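# Tuck the office chair fully under the desk

## Task

Drive the office chair completely beneath the desk so that it finishes upright with all of its wheels on the floor. A chair that topples or is left leaning counts as a failure, and it must stay in place on its own, not because the robot is holding or pressing it.

## Robot and tools

ROBOT. A mobile base with two drive wheels, a vertical column, a tilting head and two 6-joint arms, each with a parallel gripper. With arms folded it is 0.73 m long, 0.62 m wide, 1.88 m tall, and its front sits 0.40 m forward of the column. The base can only drive straight or spin in place, never sideways. The hands cannot reach the floor: the lowest is about 0.47 m up at 0.3 m ahead, the farthest about 1 m from the shoulder (shoulder 0.12 m ahead, 1.46 m up, 0.23 m either side of centre). For pushing a chair the base is the main tool; an arm can press on the backrest, but keep contact gentle.

FRAMES. Base frame: origin on the floor between the drive wheels, under the column; x forward, y left, z up. left_hand and right_hand are reported in this frame as the point where the fingers meet (tips 8 mm further); the hand z axis is the finger direction, y runs along the opening. The odometry frame is the base frame at scene start; base_odometry counts wheel rotation only, so slip shows as false travel. Heading is positive leftward, -3.142 to 3.142.

execute_actions. Arguments: actions, a list holding one action or nothing (empty list just reports state and pictures), and cameras, a list of names from cam_head_left, cam_head_right, cam_left_wrist, cam_right_wrist, nav_camera, or all; omitted, null or ["all"] gives every camera, [] gives none. An action may contain:
- base: exactly one key. translate_m is a straight-line offset in metres from where the base now is, -3 to 3, positive forward. rotate_rad is an in-place turn offset in radians, -3.2 to 3.2, positive counter-clockwise seen from above.
- joints: a dict of absolute targets, one number per named joint. head_tilt_rad -0.61 to 1.308 (0 roughly level, positive looks down). For each arm (left_ or right_ prefix): joint1_rad -2.879 to 2.879, joint2_rad 0 to 3.141, joint3_rad 0 to 3.019, joint4_rad -1.692 to 1.57, joint5_rad -1.57 to 1.57 (positive swings hand to the robot's right), joint6_rad -2.094 to 2.094 (hand roll), gripper_m 0 to 0.093 metres of fingertip spacing. Unnamed joints keep pushing toward earlier targets.
- speeds: optional top-speed caps for this action only, translate_m 0.05 to 0.8 m/s, rotate_rad 0.1 to 1 rad/s (maximum is default). They do not slow arms. A base move needing over 8.667 s is refused, as is any unknown key or out-of-range value (nothing moves). One action lasts at most 15 s.
Arm geometry (approximate): with joint1 at -1.57 left / 1.57 right and joints 5, 6 at 0, the arm lies in a forward vertical plane; a = j2 - 0.35, b = 1.05 + j2 - j3, c = b - j4; hand ahead = 0.12 + 0.39 sin a + 0.38 cos b + 0.25 cos c, height = 1.46 + 0.39 cos a - 0.38 sin b - 0.25 sin c. Real hands sit up to ~5 cm lower and nearer the column. Targets within ~0.03 rad (0.08 for joints 2, 3) of the current reading may not move at all; to approach gently step about 0.05 rad per call from the last target.

wait: seconds, 0 to 10; commands nothing and returns state and pictures. zoom_image: camera plus region [x0, y0, x1, y1] in pixels of that camera's most recent full picture (672x504, origin top-left), at most 504 by 504. finished_scene: scene, the number of the current scene; ends it irreversibly and reports success. Only call it once the chair is in and settled with the robot backed off. A reply without any tool call ends everything.

RESULT LINES. base_status and joint_status: done, off_target (resting short, may still push), contact_stop (base only; a wheel stalled), time_out, not_followed, limit_stop_at_motor_heat. "joint command not followed" with a cause: line means a self-collision check held back that arm's targets; back each moved joint off by at least 0.05 rad, or move the other arm. on_its_own lists what this call did not command; "held at" is a held target, not a position. motor_effort gives left_wheel and right_wheel as percent, peak in brackets, positive driving forward; readings outside rest range suggest pushing on something. turned_by_wheels vs turned_by_imu: disagreement beyond about 4% and 0.05 rad means a collision or slip and an odometry heading error of about that gap. base_tilt in degrees (forward, right); a drop of 0.5 or more in forward during a move means the robot is leaning back. wheel_motors_off = 1 means the wheels are unpowered. Joint torques are raw drive outputs with offsets. MOTOR HOT warns from 85 °C; an OVER-TEMPERATURE FAULT at 100 °C drops that arm. A pictures line lists images in order; camera intrinsics and poses were supplied up front (head cameras about 1.48 m up looking down-forward, nav_camera low at about 0.22 m facing forward).

CAUTIONS. After contact_stop, back up 0.05 m before retrying or turning. A desk top 0.30 to 1.20 m high can slide over the base housing and strike the column, making wheels slip; reverse 0.05 m to free it. Pushing hard for about 3 s cuts wheel power for 2 s (time_out, base not holding). An arm blocked by something keeps shoving; relieve it by sending its six reported positions back as targets. Never let the arms collide or press on each other. Push the chair slowly and low so it does not tip, and leave it free-standing at the end. Thinking time passes in the simulation while the robot holds its last command.

Each tool is called after ">>>" in YAML: its name, and indented under it one key for each argument.

## Session

>>> execute_actions:
  actions: []

Scene clock: 0.00 s.
Joint torques (N m, as the arm reports them, + toward a larger angle): no reading
base_odometry: x=+0.000 y=+0.000 heading=+0.000 (m, m, rad; odometry frame)
turned_by_wheels: +0.000 (rad since the last result)
turned_by_imu: +0.000 (rad since the last result)
base_tilt: forward=+0.4 right=-0.1 (deg)
base_status: not commanded
joint_positions: head_tilt_rad=+0.881 left_joint1_rad=-1.565 left_joint2_rad=+0.907 left_joint3_rad=+0.429 left_joint4_rad=-0.971 left_joint5_rad=+0.013 left_joint6_rad=+0.085 left_gripper_m=+0.095 right_joint1_rad=+1.595 right_joint2_rad=+0.906 right_joint3_rad=+0.441 right_joint4_rad=-0.998 right_joint5_rad=+0.043 right_joint6_rad=-0.042 right_gripper_m=+0.094
joint_status: not commanded
wheel_motors_off: 0
motor_effort: left_wheel=+0 right_wheel=+1 (%)
left_hand: x=+0.1497 y=+0.2236 z=+1.2526 quat_wxyz=(+0.446, -0.033, -0.894, +0.023) (m; base frame)
right_hand: x=+0.1526 y=-0.2277 z=+1.2559 quat_wxyz=(+0.452, +0.039, -0.891, +0.003) (m; base frame)
pictures: cam_head_left, cam_head_right, cam_left_wrist, cam_right_wrist, nav_camera
Images, in order (width x height): cam_head_left 672x504, cam_head_right 672x504, cam_left_wrist 672x504, cam_right_wrist 672x504, nav_camera 672x504.

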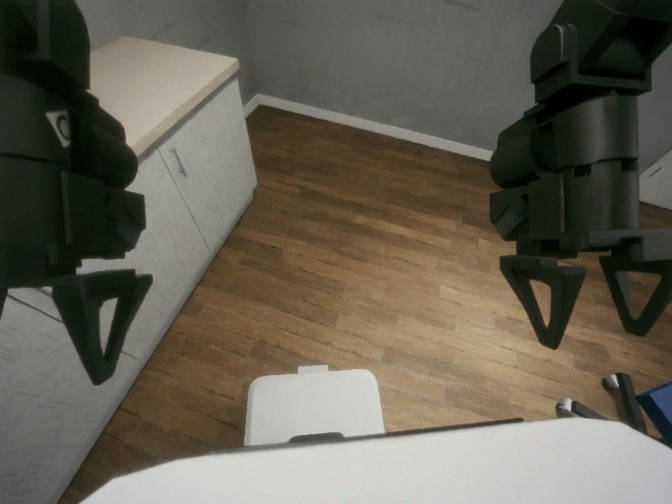

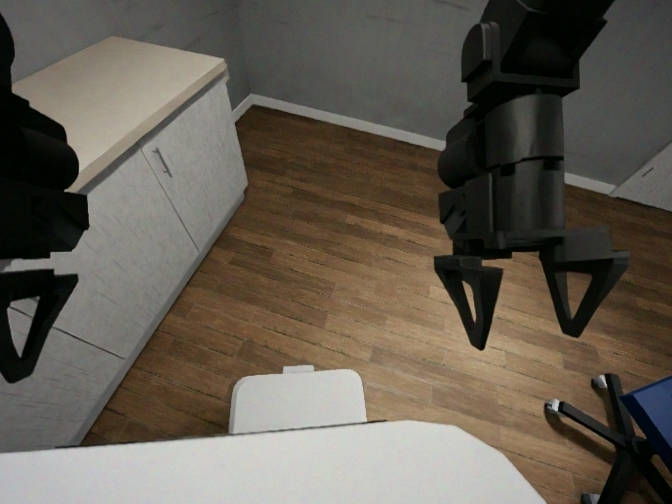

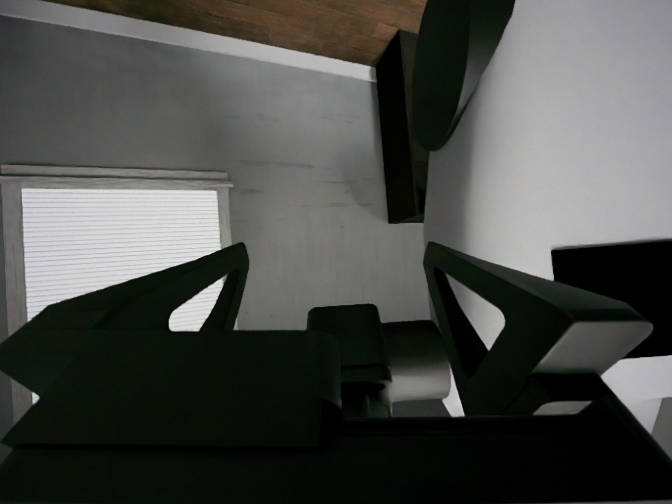

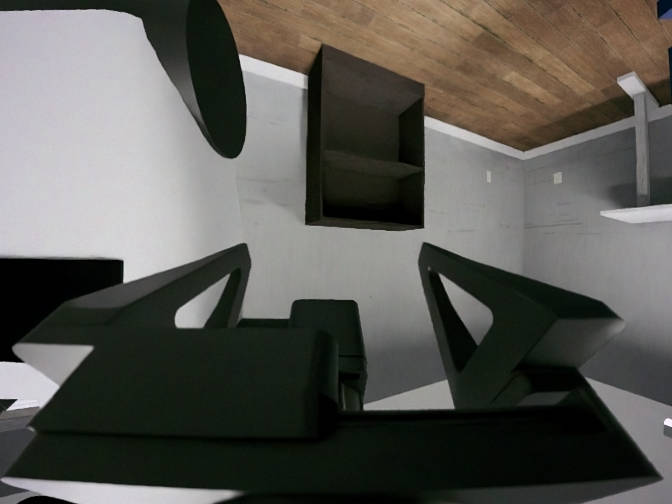

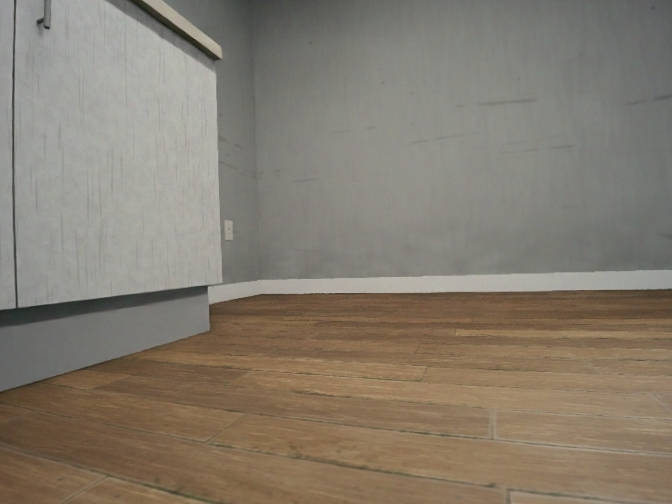

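>>> execute_actions:
  actions:
    - {"base":{"rotate_rad":-1.75},"joints":{"head_tilt_rad":0.65}}
  cameras: ["cam_head_left","nav_camera"]

Scene clock: 12.70 s.
Joint torques (N m, as the arm reports them, + toward a larger angle): left_arm=[ 0.6  -5.99 -0.72 -1.37  0.05  0.12] | right_arm=[-1.31 -9.26 -1.18 -1.14  0.05  0.06]
base_odometry: x=+0.000 y=+0.000 heading=-1.749 (m, m, rad; odometry frame)
turned_by_wheels: -1.749 (rad since the last result)
turned_by_imu: -1.739 (rad since the last result)
base_tilt: forward=+0.4 right=+0.0 (deg)
base_status: done
joint_positions: head_tilt_rad=+0.667 left_joint1_rad=-1.565 left_joint2_rad=+0.907 left_joint3_rad=+0.429 left_joint4_rad=-0.971 left_joint5_rad=+0.013 left_joint6_rad=+0.085 left_gripper_m=+0.095 right_joint1_rad=+1.595 right_joint2_rad=+0.906 right_joint3_rad=+0.441 right_joint4_rad=-0.998 right_joint5_rad=+0.043 right_joint6_rad=-0.042 right_gripper_m=+0.094
joint_status: all done
wheel_motors_off: 0
motor_effort: left_wheel=+2(33) right_wheel=-2(40) (%)
left_hand: x=+0.1497 y=+0.2236 z=+1.2526 quat_wxyz=(+0.446, -0.033, -0.894, +0.023) (m; base frame)
right_hand: x=+0.1526 y=-0.2277 z=+1.2559 quat_wxyz=(+0.452, +0.039, -0.891, +0.003) (m; base frame)
pictures: cam_head_left, nav_camera
camera_calibration (this result's frames):
cam_head_left: T_world_to_cam=[[-0.0859757, -0.99434, 0.0624236, -0.0582332], [-0.699494, 0.0156283, -0.714467, 1.13278], [0.709447, -0.105092, -0.696879, 0.970238], [0, 0, 0, 1]] pos_world=[0.099032, 0.026357, 1.48911]
Images, in order (width x height): cam_head_left 672x504, nav_camera 672x504.

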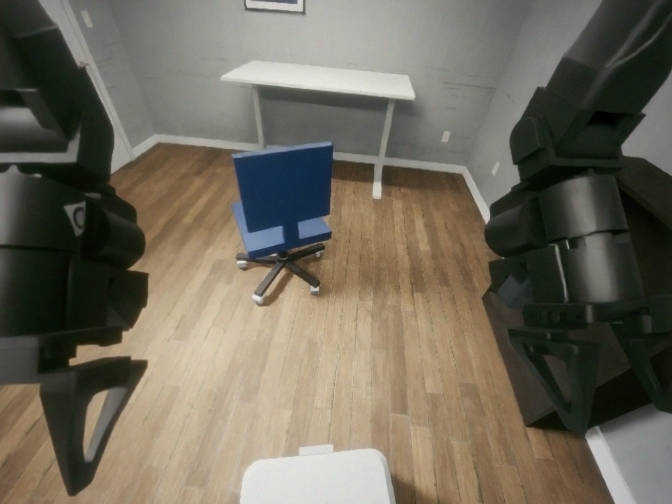

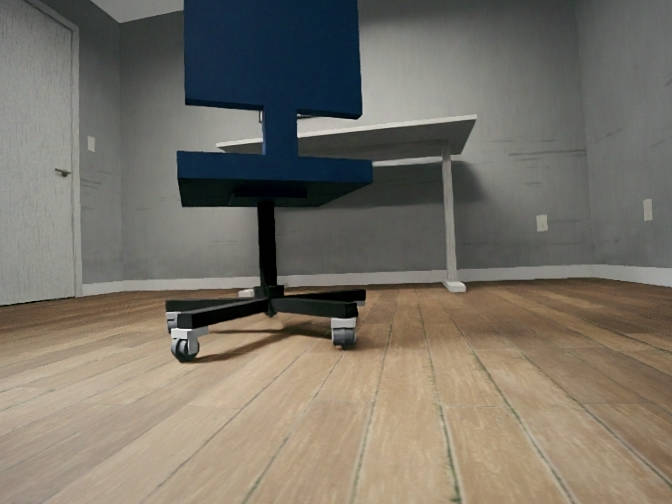

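>>> execute_actions:
  actions:
    - {"base":{"rotate_rad":1.0},"joints":{"left_joint1_rad":-1.68,"left_joint2_rad":2.55,"left_joint3_rad":2.2,"left_joint4_rad":0.8,"left_gripper_m":0,"right_joint1_rad":1.68,"right_joint2_rad":2.55,"right_joint3_rad":2.2,"right_joint4_rad":0.8,"right_gripper_m":0}}
  cameras: []

>>> execute_actions:
  actions:
    - {"base":{"translate_m":0.55}}
  cameras: []

>>> execute_actions:
  actions:
    - {"base":{"rotate_rad":-1.25}}
  cameras: ["cam_head_left","nav_camera"]

Scene clock: 33.53 s.
Joint torques (N m, as the arm reports them, + toward a larger angle): left_arm=[ -2.4  -14.65   3.64   1.96   0.09   0.14] | right_arm=[ -0.19 -20.64   3.98   2.54  -0.04   0.06]
base_odometry: x=+0.000 y=+0.000 heading=-0.750 (m, m, rad; odometry frame)
turned_by_wheels: +0.999 (rad since the last result)
turned_by_imu: +0.989 (rad since the last result)
base_tilt: forward=+0.4 right=-0.1 (deg)
base_status: done
joint_positions: head_tilt_rad=+0.667 left_joint1_rad=-1.669 left_joint2_rad=+2.558 left_joint3_rad=+2.186 left_joint4_rad=+0.778 left_joint5_rad=+0.013 left_joint6_rad=+0.085 left_gripper_m=+0.001 right_joint1_rad=+1.687 right_joint2_rad=+2.552 right_joint3_rad=+2.193 right_joint4_rad=+0.785 right_joint5_rad=+0.043 right_joint6_rad=-0.042 right_gripper_m=+0.000
joint_status: all done
wheel_motors_off: 0
motor_effort: left_wheel=-1(29) right_wheel=+1(28) (%)
left_hand: x=+0.6846 y=+0.1286 z=+0.7055 quat_wxyz=(-0.450, -0.044, -0.891, +0.036) (m; base frame)
right_hand: x=+0.6932 y=-0.1221 z=+0.7128 quat_wxyz=(-0.457, +0.012, -0.889, -0.029) (m; base frame)
pictures: none
No camera images: the call's "cameras" was empty. Leave "cameras" out to get every camera's image.

Scene clock: 36.13 s.
Joint torques (N m, as the arm reports them, + toward a larger angle): left_arm=[ -2.37 -13.5    3.2    2.17   0.1    0.13] | right_arm=[  0.4  -20.79   3.6    2.53  -0.03   0.06]
base_odometry: x=+0.402 y=-0.375 heading=-0.751 (m, m, rad; odometry frame)
turned_by_wheels: +0.000 (rad since the last result)
turned_by_imu: -0.002 (rad since the last result)
base_tilt: forward=+0.4 right=+0.0 (deg)
base_status: done
joint_positions: head_tilt_rad=+0.666 left_joint1_rad=-1.670 left_joint2_rad=+2.548 left_joint3_rad=+2.192 left_joint4_rad=+0.778 left_joint5_rad=+0.013 left_joint6_rad=+0.085 left_gripper_m=+0.001 right_joint1_rad=+1.687 right_joint2_rad=+2.550 right_joint3_rad=+2.195 right_joint4_rad=+0.786 right_joint5_rad=+0.043 right_joint6_rad=-0.042 right_gripper_m=+0.000
joint_status: not commanded
wheel_motors_off: 0
motor_effort: left_wheel=-1(37) right_wheel=+1(57) (%)
left_hand: x=+0.6952 y=+0.1279 z=+0.7128 quat_wxyz=(-0.457, -0.043, -0.888, +0.036) (m; base frame)
right_hand: x=+0.6954 y=-0.1221 z=+0.7143 quat_wxyz=(-0.459, +0.011, -0.888, -0.029) (m; base frame)
pictures: none
No camera images: the call's "cameras" was empty. Leave "cameras" out to get every camera's image.

Scene clock: 38.93 s.
Joint torques (N m, as the arm reports them, + toward a larger angle): left_arm=[ -1.64 -13.65   3.33   1.88   0.13   0.13] | right_arm=[  0.54 -20.62   3.65   2.49  -0.02   0.06]
base_odometry: x=+0.402 y=-0.375 heading=-2.000 (m, m, rad; odometry frame)
turned_by_wheels: -1.249 (rad since the last result)
turned_by_imu: -1.241 (rad since the last result)
base_tilt: forward=+0.5 right=-0.1 (deg)
base_status: done
joint_positions: head_tilt_rad=+0.666 left_joint1_rad=-1.685 left_joint2_rad=+2.548 left_joint3_rad=+2.192 left_joint4_rad=+0.778 left_joint5_rad=+0.013 left_joint6_rad=+0.085 left_gripper_m=+0.001 right_joint1_rad=+1.674 right_joint2_rad=+2.550 right_joint3_rad=+2.195 right_joint4_rad=+0.786 right_joint5_rad=+0.043 right_joint6_rad=-0.042 right_gripper_m=+0.000
joint_status: not commanded
wheel_motors_off: 0
motor_effort: left_wheel=+2(34) right_wheel=-4(48) (%)
left_hand: x=+0.6944 y=+0.1131 z=+0.7142 quat_wxyz=(-0.457, -0.044, -0.887, +0.044) (m; base frame)
right_hand: x=+0.6961 y=-0.1348 z=+0.7132 quat_wxyz=(-0.459, +0.011, -0.888, -0.023) (m; base frame)
pictures: cam_head_left, nav_camera
camera_calibration (this result's frames):
cam_head_left: T_world_to_cam=[[-0.0860333, -0.99434, 0.0623442, -0.058108], [-0.698834, 0.0156283, -0.715113, 1.13374], [0.710091, -0.105092, -0.696223, 0.969196], [0, 0, 0, 1]] pos_world=[0.099079, 0.026357, 1.48915]
Images, in order (width x height): cam_head_left 672x504, nav_camera 672x504.

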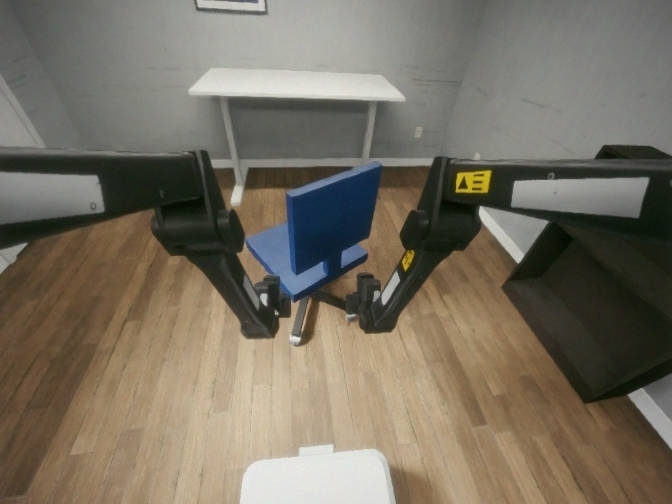

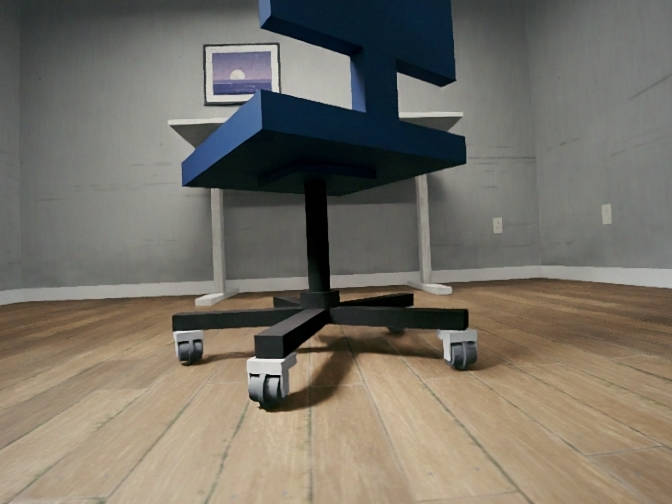

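>>> execute_actions:
  actions:
    - {"base":{"translate_m":0.45},"speeds":{"translate_m":0.12},"joints":{"left_joint1_rad":-1.78,"right_joint1_rad":1.6}}
  cameras: ["cam_head_left","nav_camera"]

Scene clock: 47.87 s.
Joint torques (N m, as the arm reports them, + toward a larger angle): left_arm=[ -3.32 -15.78   4.54   1.91   0.04   0.02] | right_arm=[ -0.45 -21.09   4.07   2.41   0.01   0.07]
base_odometry: x=+0.215 y=-0.784 heading=-2.000 (m, m, rad; odometry frame)
turned_by_wheels: +0.000 (rad since the last result)
turned_by_imu: -0.004 (rad since the last result)
base_tilt: forward=+0.5 right=+0.0 (deg)
base_status: done
joint_positions: head_tilt_rad=+0.666 left_joint1_rad=-1.796 left_joint2_rad=+2.591 left_joint3_rad=+2.166 left_joint4_rad=+0.779 left_joint5_rad=+0.016 left_joint6_rad=+0.093 left_gripper_m=+0.001 right_joint1_rad=+1.590 right_joint2_rad=+2.558 right_joint3_rad=+2.190 right_joint4_rad=+0.786 right_joint5_rad=+0.044 right_joint6_rad=-0.042 right_gripper_m=+0.000
joint_status: all done
wheel_motors_off: 0
motor_effort: left_wheel=-1(57) right_wheel=+1(41) (%)
left_hand: x=+0.6390 y=+0.0079 z=+0.7005 quat_wxyz=(-0.427, -0.055, -0.897, +0.099) (m; base frame)
right_hand: x=+0.6899 y=-0.2145 z=+0.7038 quat_wxyz=(-0.453, +0.009, -0.891, +0.019) (m; base frame)
pictures: cam_head_left, nav_camera
camera_calibration (this result's frames):
cam_head_left: T_world_to_cam=[[-0.0860334, -0.99434, 0.0623441, -0.0581079], [-0.698833, 0.0156283, -0.715114, 1.13374], [0.710092, -0.105092, -0.696222, 0.969195], [0, 0, 0, 1]] pos_world=[0.099079, 0.026357, 1.48915]
Images, in order (width x height): cam_head_left 672x504, nav_camera 672x504.

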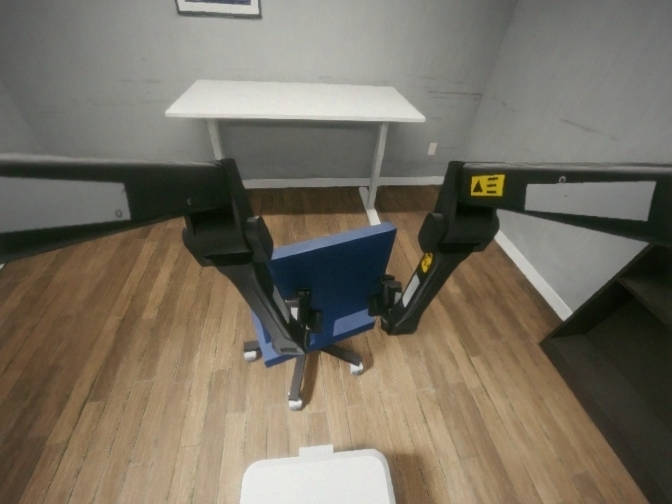

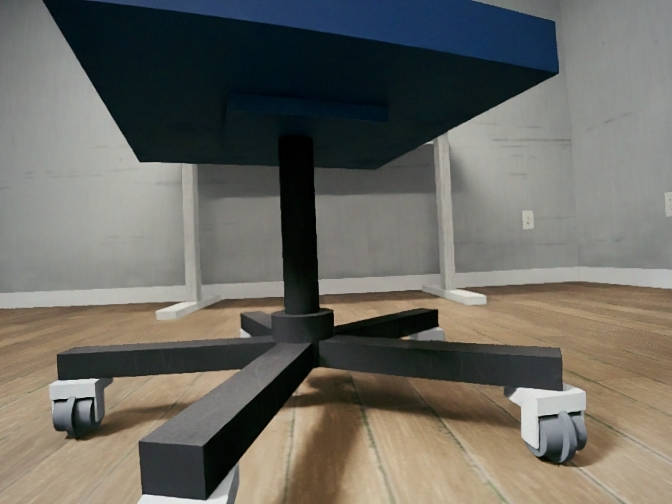

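It swivels. Shift hands.

>>> execute_actions:
  actions:
    - {"joints":{"left_joint1_rad":-1.68,"right_joint1_rad":1.69}}
  cameras: []

>>> execute_actions:
  actions:
    - {"base":{"translate_m":0.6},"speeds":{"translate_m":0.15}}
  cameras: ["cam_head_left","nav_camera"]

Scene clock: 54.40 s.
Joint torques (N m, as the arm reports them, + toward a larger angle): left_arm=[ -0.77 -15.39   4.43   1.97  -0.14   0.  ] | right_arm=[  0.09 -21.22   4.66   2.45   0.15   0.05]
base_odometry: x=+0.215 y=-0.784 heading=-2.000 (m, m, rad; odometry frame)
turned_by_wheels: +0.000 (rad since the last result)
turned_by_imu: -0.002 (rad since the last result)
base_tilt: forward=+0.5 right=+0.0 (deg)
base_status: not commanded
joint_positions: head_tilt_rad=+0.666 left_joint1_rad=-1.691 left_joint2_rad=+2.589 left_joint3_rad=+2.167 left_joint4_rad=+0.779 left_joint5_rad=+0.018 left_joint6_rad=+0.093 left_gripper_m=+0.001 right_joint1_rad=+1.700 right_joint2_rad=+2.562 right_joint3_rad=+2.182 right_joint4_rad=+0.786 right_joint5_rad=+0.040 right_joint6_rad=-0.042 right_gripper_m=+0.000
joint_status: all done
wheel_motors_off: 0
motor_effort: left_wheel=-1(1) right_wheel=+5(5) (%)
left_hand: x=+0.6501 y=+0.1061 z=+0.6867 quat_wxyz=(-0.429, -0.051, -0.901, +0.048) (m; base frame)
right_hand: x=+0.6795 y=-0.1096 z=+0.7058 quat_wxyz=(-0.448, +0.013, -0.893, -0.037) (m; base frame)
pictures: none
No camera images: the call's "cameras" was empty. Leave "cameras" out to get every camera's image.

Scene clock: 59.17 s.
Joint torques (N m, as the arm reports them, + toward a larger angle): left_arm=[ -1.99 -15.66   4.2    1.85   0.15   0.01] | right_arm=[  0.41 -20.31   4.1    2.58   0.06   0.07]
base_odometry: x=-0.035 y=-1.330 heading=-2.000 (m, m, rad; odometry frame)
turned_by_wheels: +0.000 (rad since the last result)
turned_by_imu: -0.002 (rad since the last result)
base_tilt: forward=+0.5 right=-0.1 (deg)
base_status: done
joint_positions: head_tilt_rad=+0.666 left_joint1_rad=-1.678 left_joint2_rad=+2.580 left_joint3_rad=+2.173 left_joint4_rad=+0.779 left_joint5_rad=+0.011 left_joint6_rad=+0.091 left_gripper_m=+0.001 right_joint1_rad=+1.700 right_joint2_rad=+2.557 right_joint3_rad=+2.190 right_joint4_rad=+0.786 right_joint5_rad=+0.041 right_joint6_rad=-0.042 right_gripper_m=+0.000
joint_status: not commanded
wheel_motors_off: 0
motor_effort: left_wheel=+0(36) right_wheel=+0(40) (%)
left_hand: x=+0.6605 y=+0.1203 z=+0.6912 quat_wxyz=(-0.435, -0.048, -0.899, +0.039) (m; base frame)
right_hand: x=+0.6871 y=-0.1097 z=+0.7104 quat_wxyz=(-0.454, +0.013, -0.890, -0.037) (m; base frame)
pictures: cam_head_left, nav_camera
camera_calibration (this result's frames):
cam_head_left: T_world_to_cam=[[-0.0860349, -0.99434, 0.062342, -0.0581046], [-0.698816, 0.0156283, -0.715131, 1.13377], [0.710108, -0.105092, -0.696205, 0.969168], [0, 0, 0, 1]] pos_world=[0.0990803, 0.026357, 1.48915]
Images, in order (width x height): cam_head_left 672x504, nav_camera 672x504.

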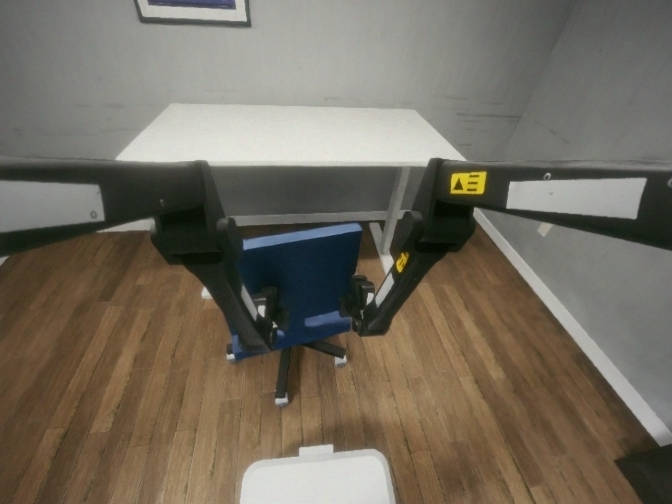

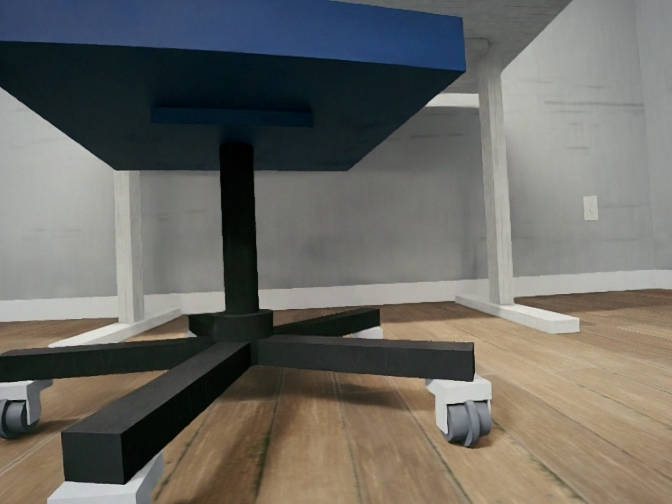

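>>> execute_actions:
  actions:
    - {"base":{"translate_m":0.4},"speeds":{"translate_m":0.15},"joints":{"left_joint1_rad":-1.57,"left_joint2_rad":2.45,"right_joint1_rad":1.77,"right_joint2_rad":2.65}}
  cameras: ["cam_head_left","nav_camera"]

Scene clock: 67.77 s.
Joint torques (N m, as the arm reports them, + toward a larger angle): left_arm=[ -1.4  -17.67   5.63   2.29   0.59   0.  ] | right_arm=[  2.76 -18.35   2.66   2.25  -0.07   0.06]
base_odometry: x=-0.202 y=-1.693 heading=-2.000 (m, m, rad; odometry frame)
turned_by_wheels: +0.000 (rad since the last result)
turned_by_imu: -0.003 (rad since the last result)
base_tilt: forward=+0.4 right=-0.1 (deg)
base_status: done
joint_positions: head_tilt_rad=+0.666 left_joint1_rad=-1.533 left_joint2_rad=+2.494 left_joint3_rad=+2.159 left_joint4_rad=+0.774 left_joint5_rad=+0.001 left_joint6_rad=+0.091 left_gripper_m=+0.001 right_joint1_rad=+1.781 right_joint2_rad=+2.655 right_joint3_rad=+2.195 right_joint4_rad=+0.788 right_joint5_rad=+0.043 right_joint6_rad=-0.042 right_gripper_m=+0.000
joint_status: all done
wheel_motors_off: 0
motor_effort: left_wheel=+0(34) right_wheel=-1(37) (%)
left_hand: x=+0.7190 y=+0.2598 z=+0.7307 quat_wxyz=(-0.461, -0.040, -0.886, -0.039) (m; base frame)
right_hand: x=+0.6082 y=-0.0318 z=+0.6713 quat_wxyz=(-0.413, +0.020, -0.907, -0.076) (m; base frame)
pictures: cam_head_left, nav_camera
camera_calibration (this result's frames):
cam_head_left: T_world_to_cam=[[-0.086036, -0.99434, 0.0623405, -0.0581022], [-0.698804, 0.0156283, -0.715143, 1.13378], [0.710121, -0.105092, -0.696193, 0.969148], [0, 0, 0, 1]] pos_world=[0.0990812, 0.026357, 1.48915]
Images, in order (width x height): cam_head_left 672x504, nav_camera 672x504.

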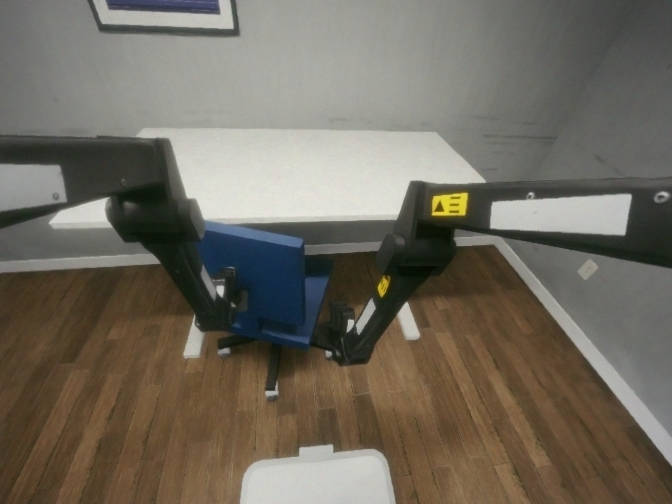

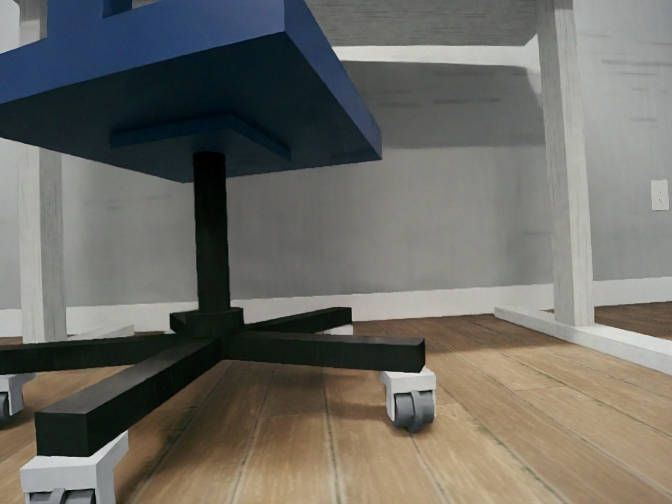

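>>> execute_actions:
  actions:
    - {"base":{"translate_m":0.2},"speeds":{"translate_m":0.08},"joints":{"left_joint1_rad":-1.68,"right_joint1_rad":1.55}}
  cameras: ["cam_head_right","nav_camera"]

Scene clock: 74.37 s.
Joint torques (N m, as the arm reports them, + toward a larger angle): left_arm=[ -2.02 -22.06   9.13   1.99   0.16   0.02] | right_arm=[ -2.57 -18.58   2.52   2.38   0.04   0.07]
base_odometry: x=-0.285 y=-1.875 heading=-2.000 (m, m, rad; odometry frame)
turned_by_wheels: +0.000 (rad since the last result)
turned_by_imu: -0.002 (rad since the last result)
base_tilt: forward=+0.4 right=+0.0 (deg)
base_status: done
joint_positions: head_tilt_rad=+0.666 left_joint1_rad=-1.680 left_joint2_rad=+2.597 left_joint3_rad=+2.088 left_joint4_rad=+0.772 left_joint5_rad=+0.013 left_joint6_rad=+0.090 left_gripper_m=+0.001 right_joint1_rad=+1.560 right_joint2_rad=+2.653 right_joint3_rad=+2.196 right_joint4_rad=+0.788 right_joint5_rad=+0.043 right_joint6_rad=-0.042 right_gripper_m=+0.000
joint_status: all done
wheel_motors_off: 0
motor_effort: left_wheel=+4(39) right_wheel=+4(37) (%)
left_hand: x=+0.5998 y=+0.1187 z=+0.6638 quat_wxyz=(-0.385, -0.051, -0.920, +0.043) (m; base frame)
right_hand: x=+0.6198 y=-0.2434 z=+0.6556 quat_wxyz=(-0.414, +0.010, -0.910, +0.034) (m; base frame)
pictures: cam_head_right, nav_camera
camera_calibration (this result's frames):
cam_head_right: T_world_to_cam=[[-0.102355, -0.992819, 0.0619264, -0.116175], [-0.702679, 0.0280976, -0.710952, 1.13316], [0.704106, -0.116284, -0.700509, 0.971378], [0, 0, 0, 1]] pos_world=[0.100404, -0.0342242, 1.49328]
Images, in order (width x height): cam_head_right 672x504, nav_camera 672x504.

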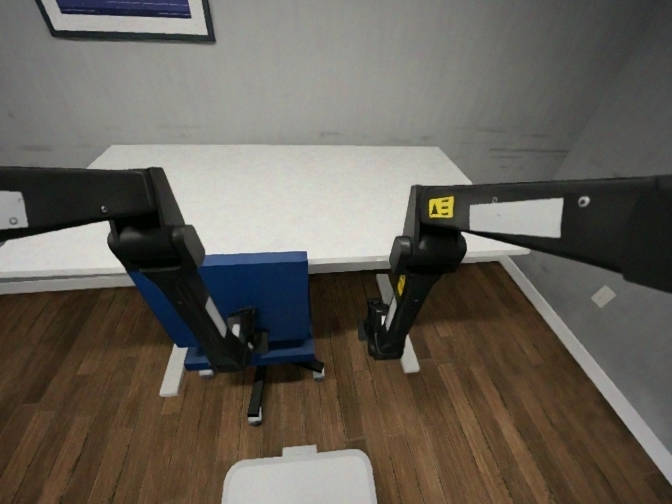

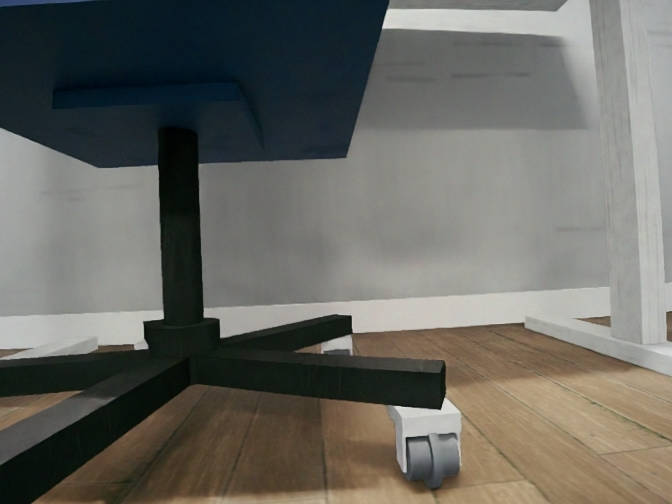

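>>> execute_actions:
  actions:
    - {"base":{"translate_m":0.12},"speeds":{"translate_m":0.06}}
  cameras: ["cam_head_right","nav_camera","cam_right_wrist"]

Scene clock: 80.57 s.
Joint torques (N m, as the arm reports them, + toward a larger angle): left_arm=[ -0.77 -27.7   12.     1.7    0.05  -0.16] | right_arm=[ -2.26 -17.55   2.55   2.36   0.06   0.07]
base_odometry: x=-0.335 y=-1.983 heading=-1.999 (m, m, rad; odometry frame)
turned_by_wheels: +0.001 (rad since the last result)
turned_by_imu: -0.002 (rad since the last result)
base_tilt: forward=+0.4 right=+0.0 (deg)
base_status: done
joint_positions: head_tilt_rad=+0.666 left_joint1_rad=-1.693 left_joint2_rad=+2.720 left_joint3_rad=+2.025 left_joint4_rad=+0.776 left_joint5_rad=+0.016 left_joint6_rad=+0.109 left_gripper_m=+0.001 right_joint1_rad=+1.560 right_joint2_rad=+2.651 right_joint3_rad=+2.196 right_joint4_rad=+0.788 right_joint5_rad=+0.043 right_joint6_rad=-0.042 right_gripper_m=+0.000
joint_status: not commanded
wheel_motors_off: 0
motor_effort: left_wheel=+7(43) right_wheel=+6(45) (%)
left_hand: x=+0.4617 y=+0.1081 z=+0.6069 quat_wxyz=(-0.300, -0.068, -0.950, +0.051) (m; base frame)
right_hand: x=+0.6213 y=-0.2434 z=+0.6564 quat_wxyz=(-0.415, +0.010, -0.909, +0.034) (m; base frame)
pictures: cam_head_right, cam_right_wrist, nav_camera
camera_calibration (this result's frames):
cam_head_right: T_world_to_cam=[[-0.102355, -0.992819, 0.0619255, -0.116173], [-0.702673, 0.0280976, -0.710958, 1.13317], [0.704112, -0.116284, -0.700503, 0.971368], [0, 0, 0, 1]] pos_world=[0.100405, -0.0342242, 1.49328]
cam_right_wrist: T_world_to_cam=[[-0.0158486, -0.995965, 0.0883352, -0.295325], [-0.974807, -0.00426748, -0.223009, 0.753976], [0.222486, -0.0896442, -0.970806, 0.601019], [0, 0, 0, 1]] pos_world=[0.596582, -0.237038, 0.777704]
Images, in order (width x height): cam_head_right 672x504, cam_right_wrist 672x504, nav_camera 672x504.

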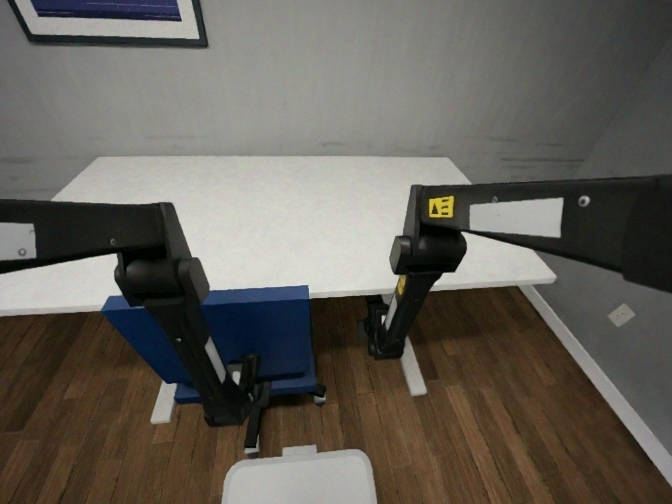

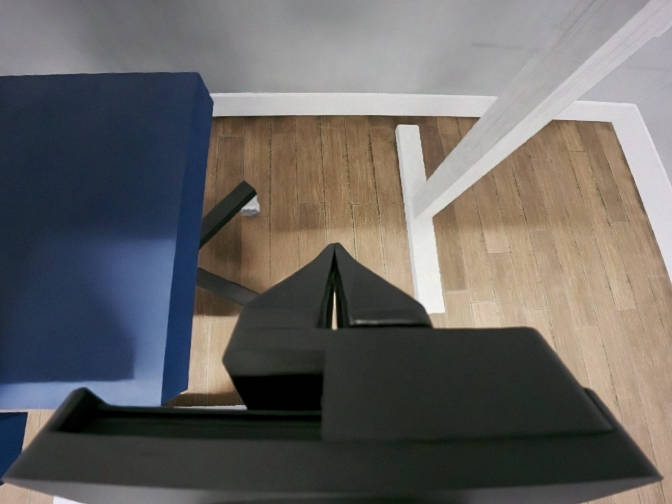

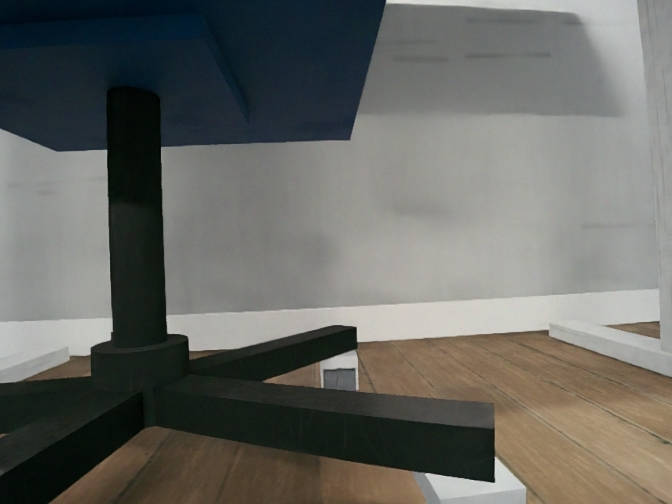

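>>> execute_actions:
  actions:
    - {"base":{"translate_m":-0.7},"joints":{"left_joint2_rad":2.72,"left_joint3_rad":2.0,"left_joint1_rad":-1.3}}
  cameras: ["cam_head_right","nav_camera"]

Scene clock: 86.23 s.
Joint torques (N m, as the arm reports them, + toward a larger angle): left_arm=[ 5.95 -8.85 -0.05  1.63 -0.16  0.01] | right_arm=[ -2.9  -17.52   2.65   2.29   0.06   0.08]
base_odometry: x=-0.044 y=-1.347 heading=-1.998 (m, m, rad; odometry frame)
turned_by_wheels: +0.002 (rad since the last result)
turned_by_imu: +0.000 (rad since the last result)
base_tilt: forward=+0.3 right=+0.0 (deg)
base_status: done
joint_positions: head_tilt_rad=+0.666 left_joint1_rad=-1.300 left_joint2_rad=+2.729 left_joint3_rad=+1.997 left_joint4_rad=+0.785 left_joint5_rad=+0.013 left_joint6_rad=+0.091 left_gripper_m=+0.001 right_joint1_rad=+1.559 right_joint2_rad=+2.651 right_joint3_rad=+2.194 right_joint4_rad=+0.788 right_joint5_rad=+0.043 right_joint6_rad=-0.042 right_gripper_m=+0.000
joint_status: all done
wheel_motors_off: 0
motor_effort: left_wheel=+2(44) right_wheel=-2(45) (%)
left_hand: x=+0.4267 y=+0.4700 z=+0.6255 quat_wxyz=(-0.276, -0.014, -0.951, -0.138) (m; base frame)
right_hand: x=+0.6199 y=-0.2441 z=+0.6558 quat_wxyz=(-0.414, +0.010, -0.910, +0.034) (m; base frame)
pictures: cam_head_right, nav_camera
camera_calibration (this result's frames):
cam_head_right: T_world_to_cam=[[-0.102356, -0.992819, 0.0619246, -0.116172], [-0.702667, 0.0280976, -0.710964, 1.13318], [0.704118, -0.116284, -0.700497, 0.971359], [0, 0, 0, 1]] pos_world=[0.100405, -0.0342242, 1.49328]
Images, in order (width x height): cam_head_right 672x504, nav_camera 672x504.

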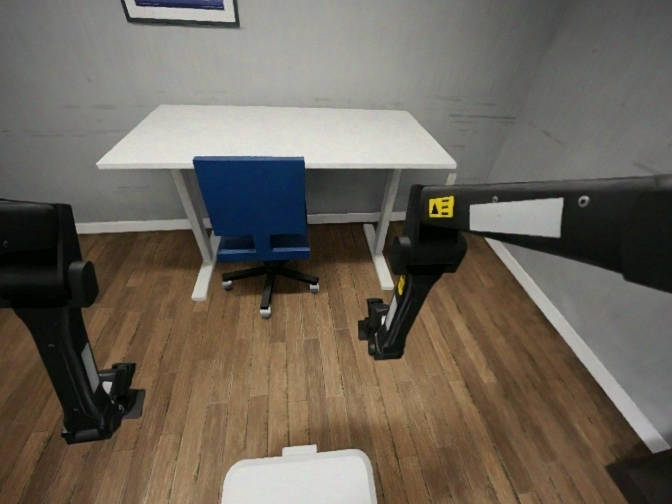

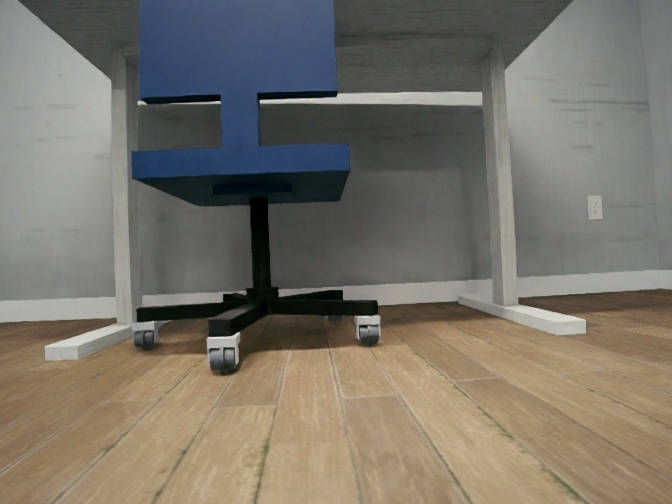

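>>> finished_scene:
  scene: 1

The scene is finished: the task was done.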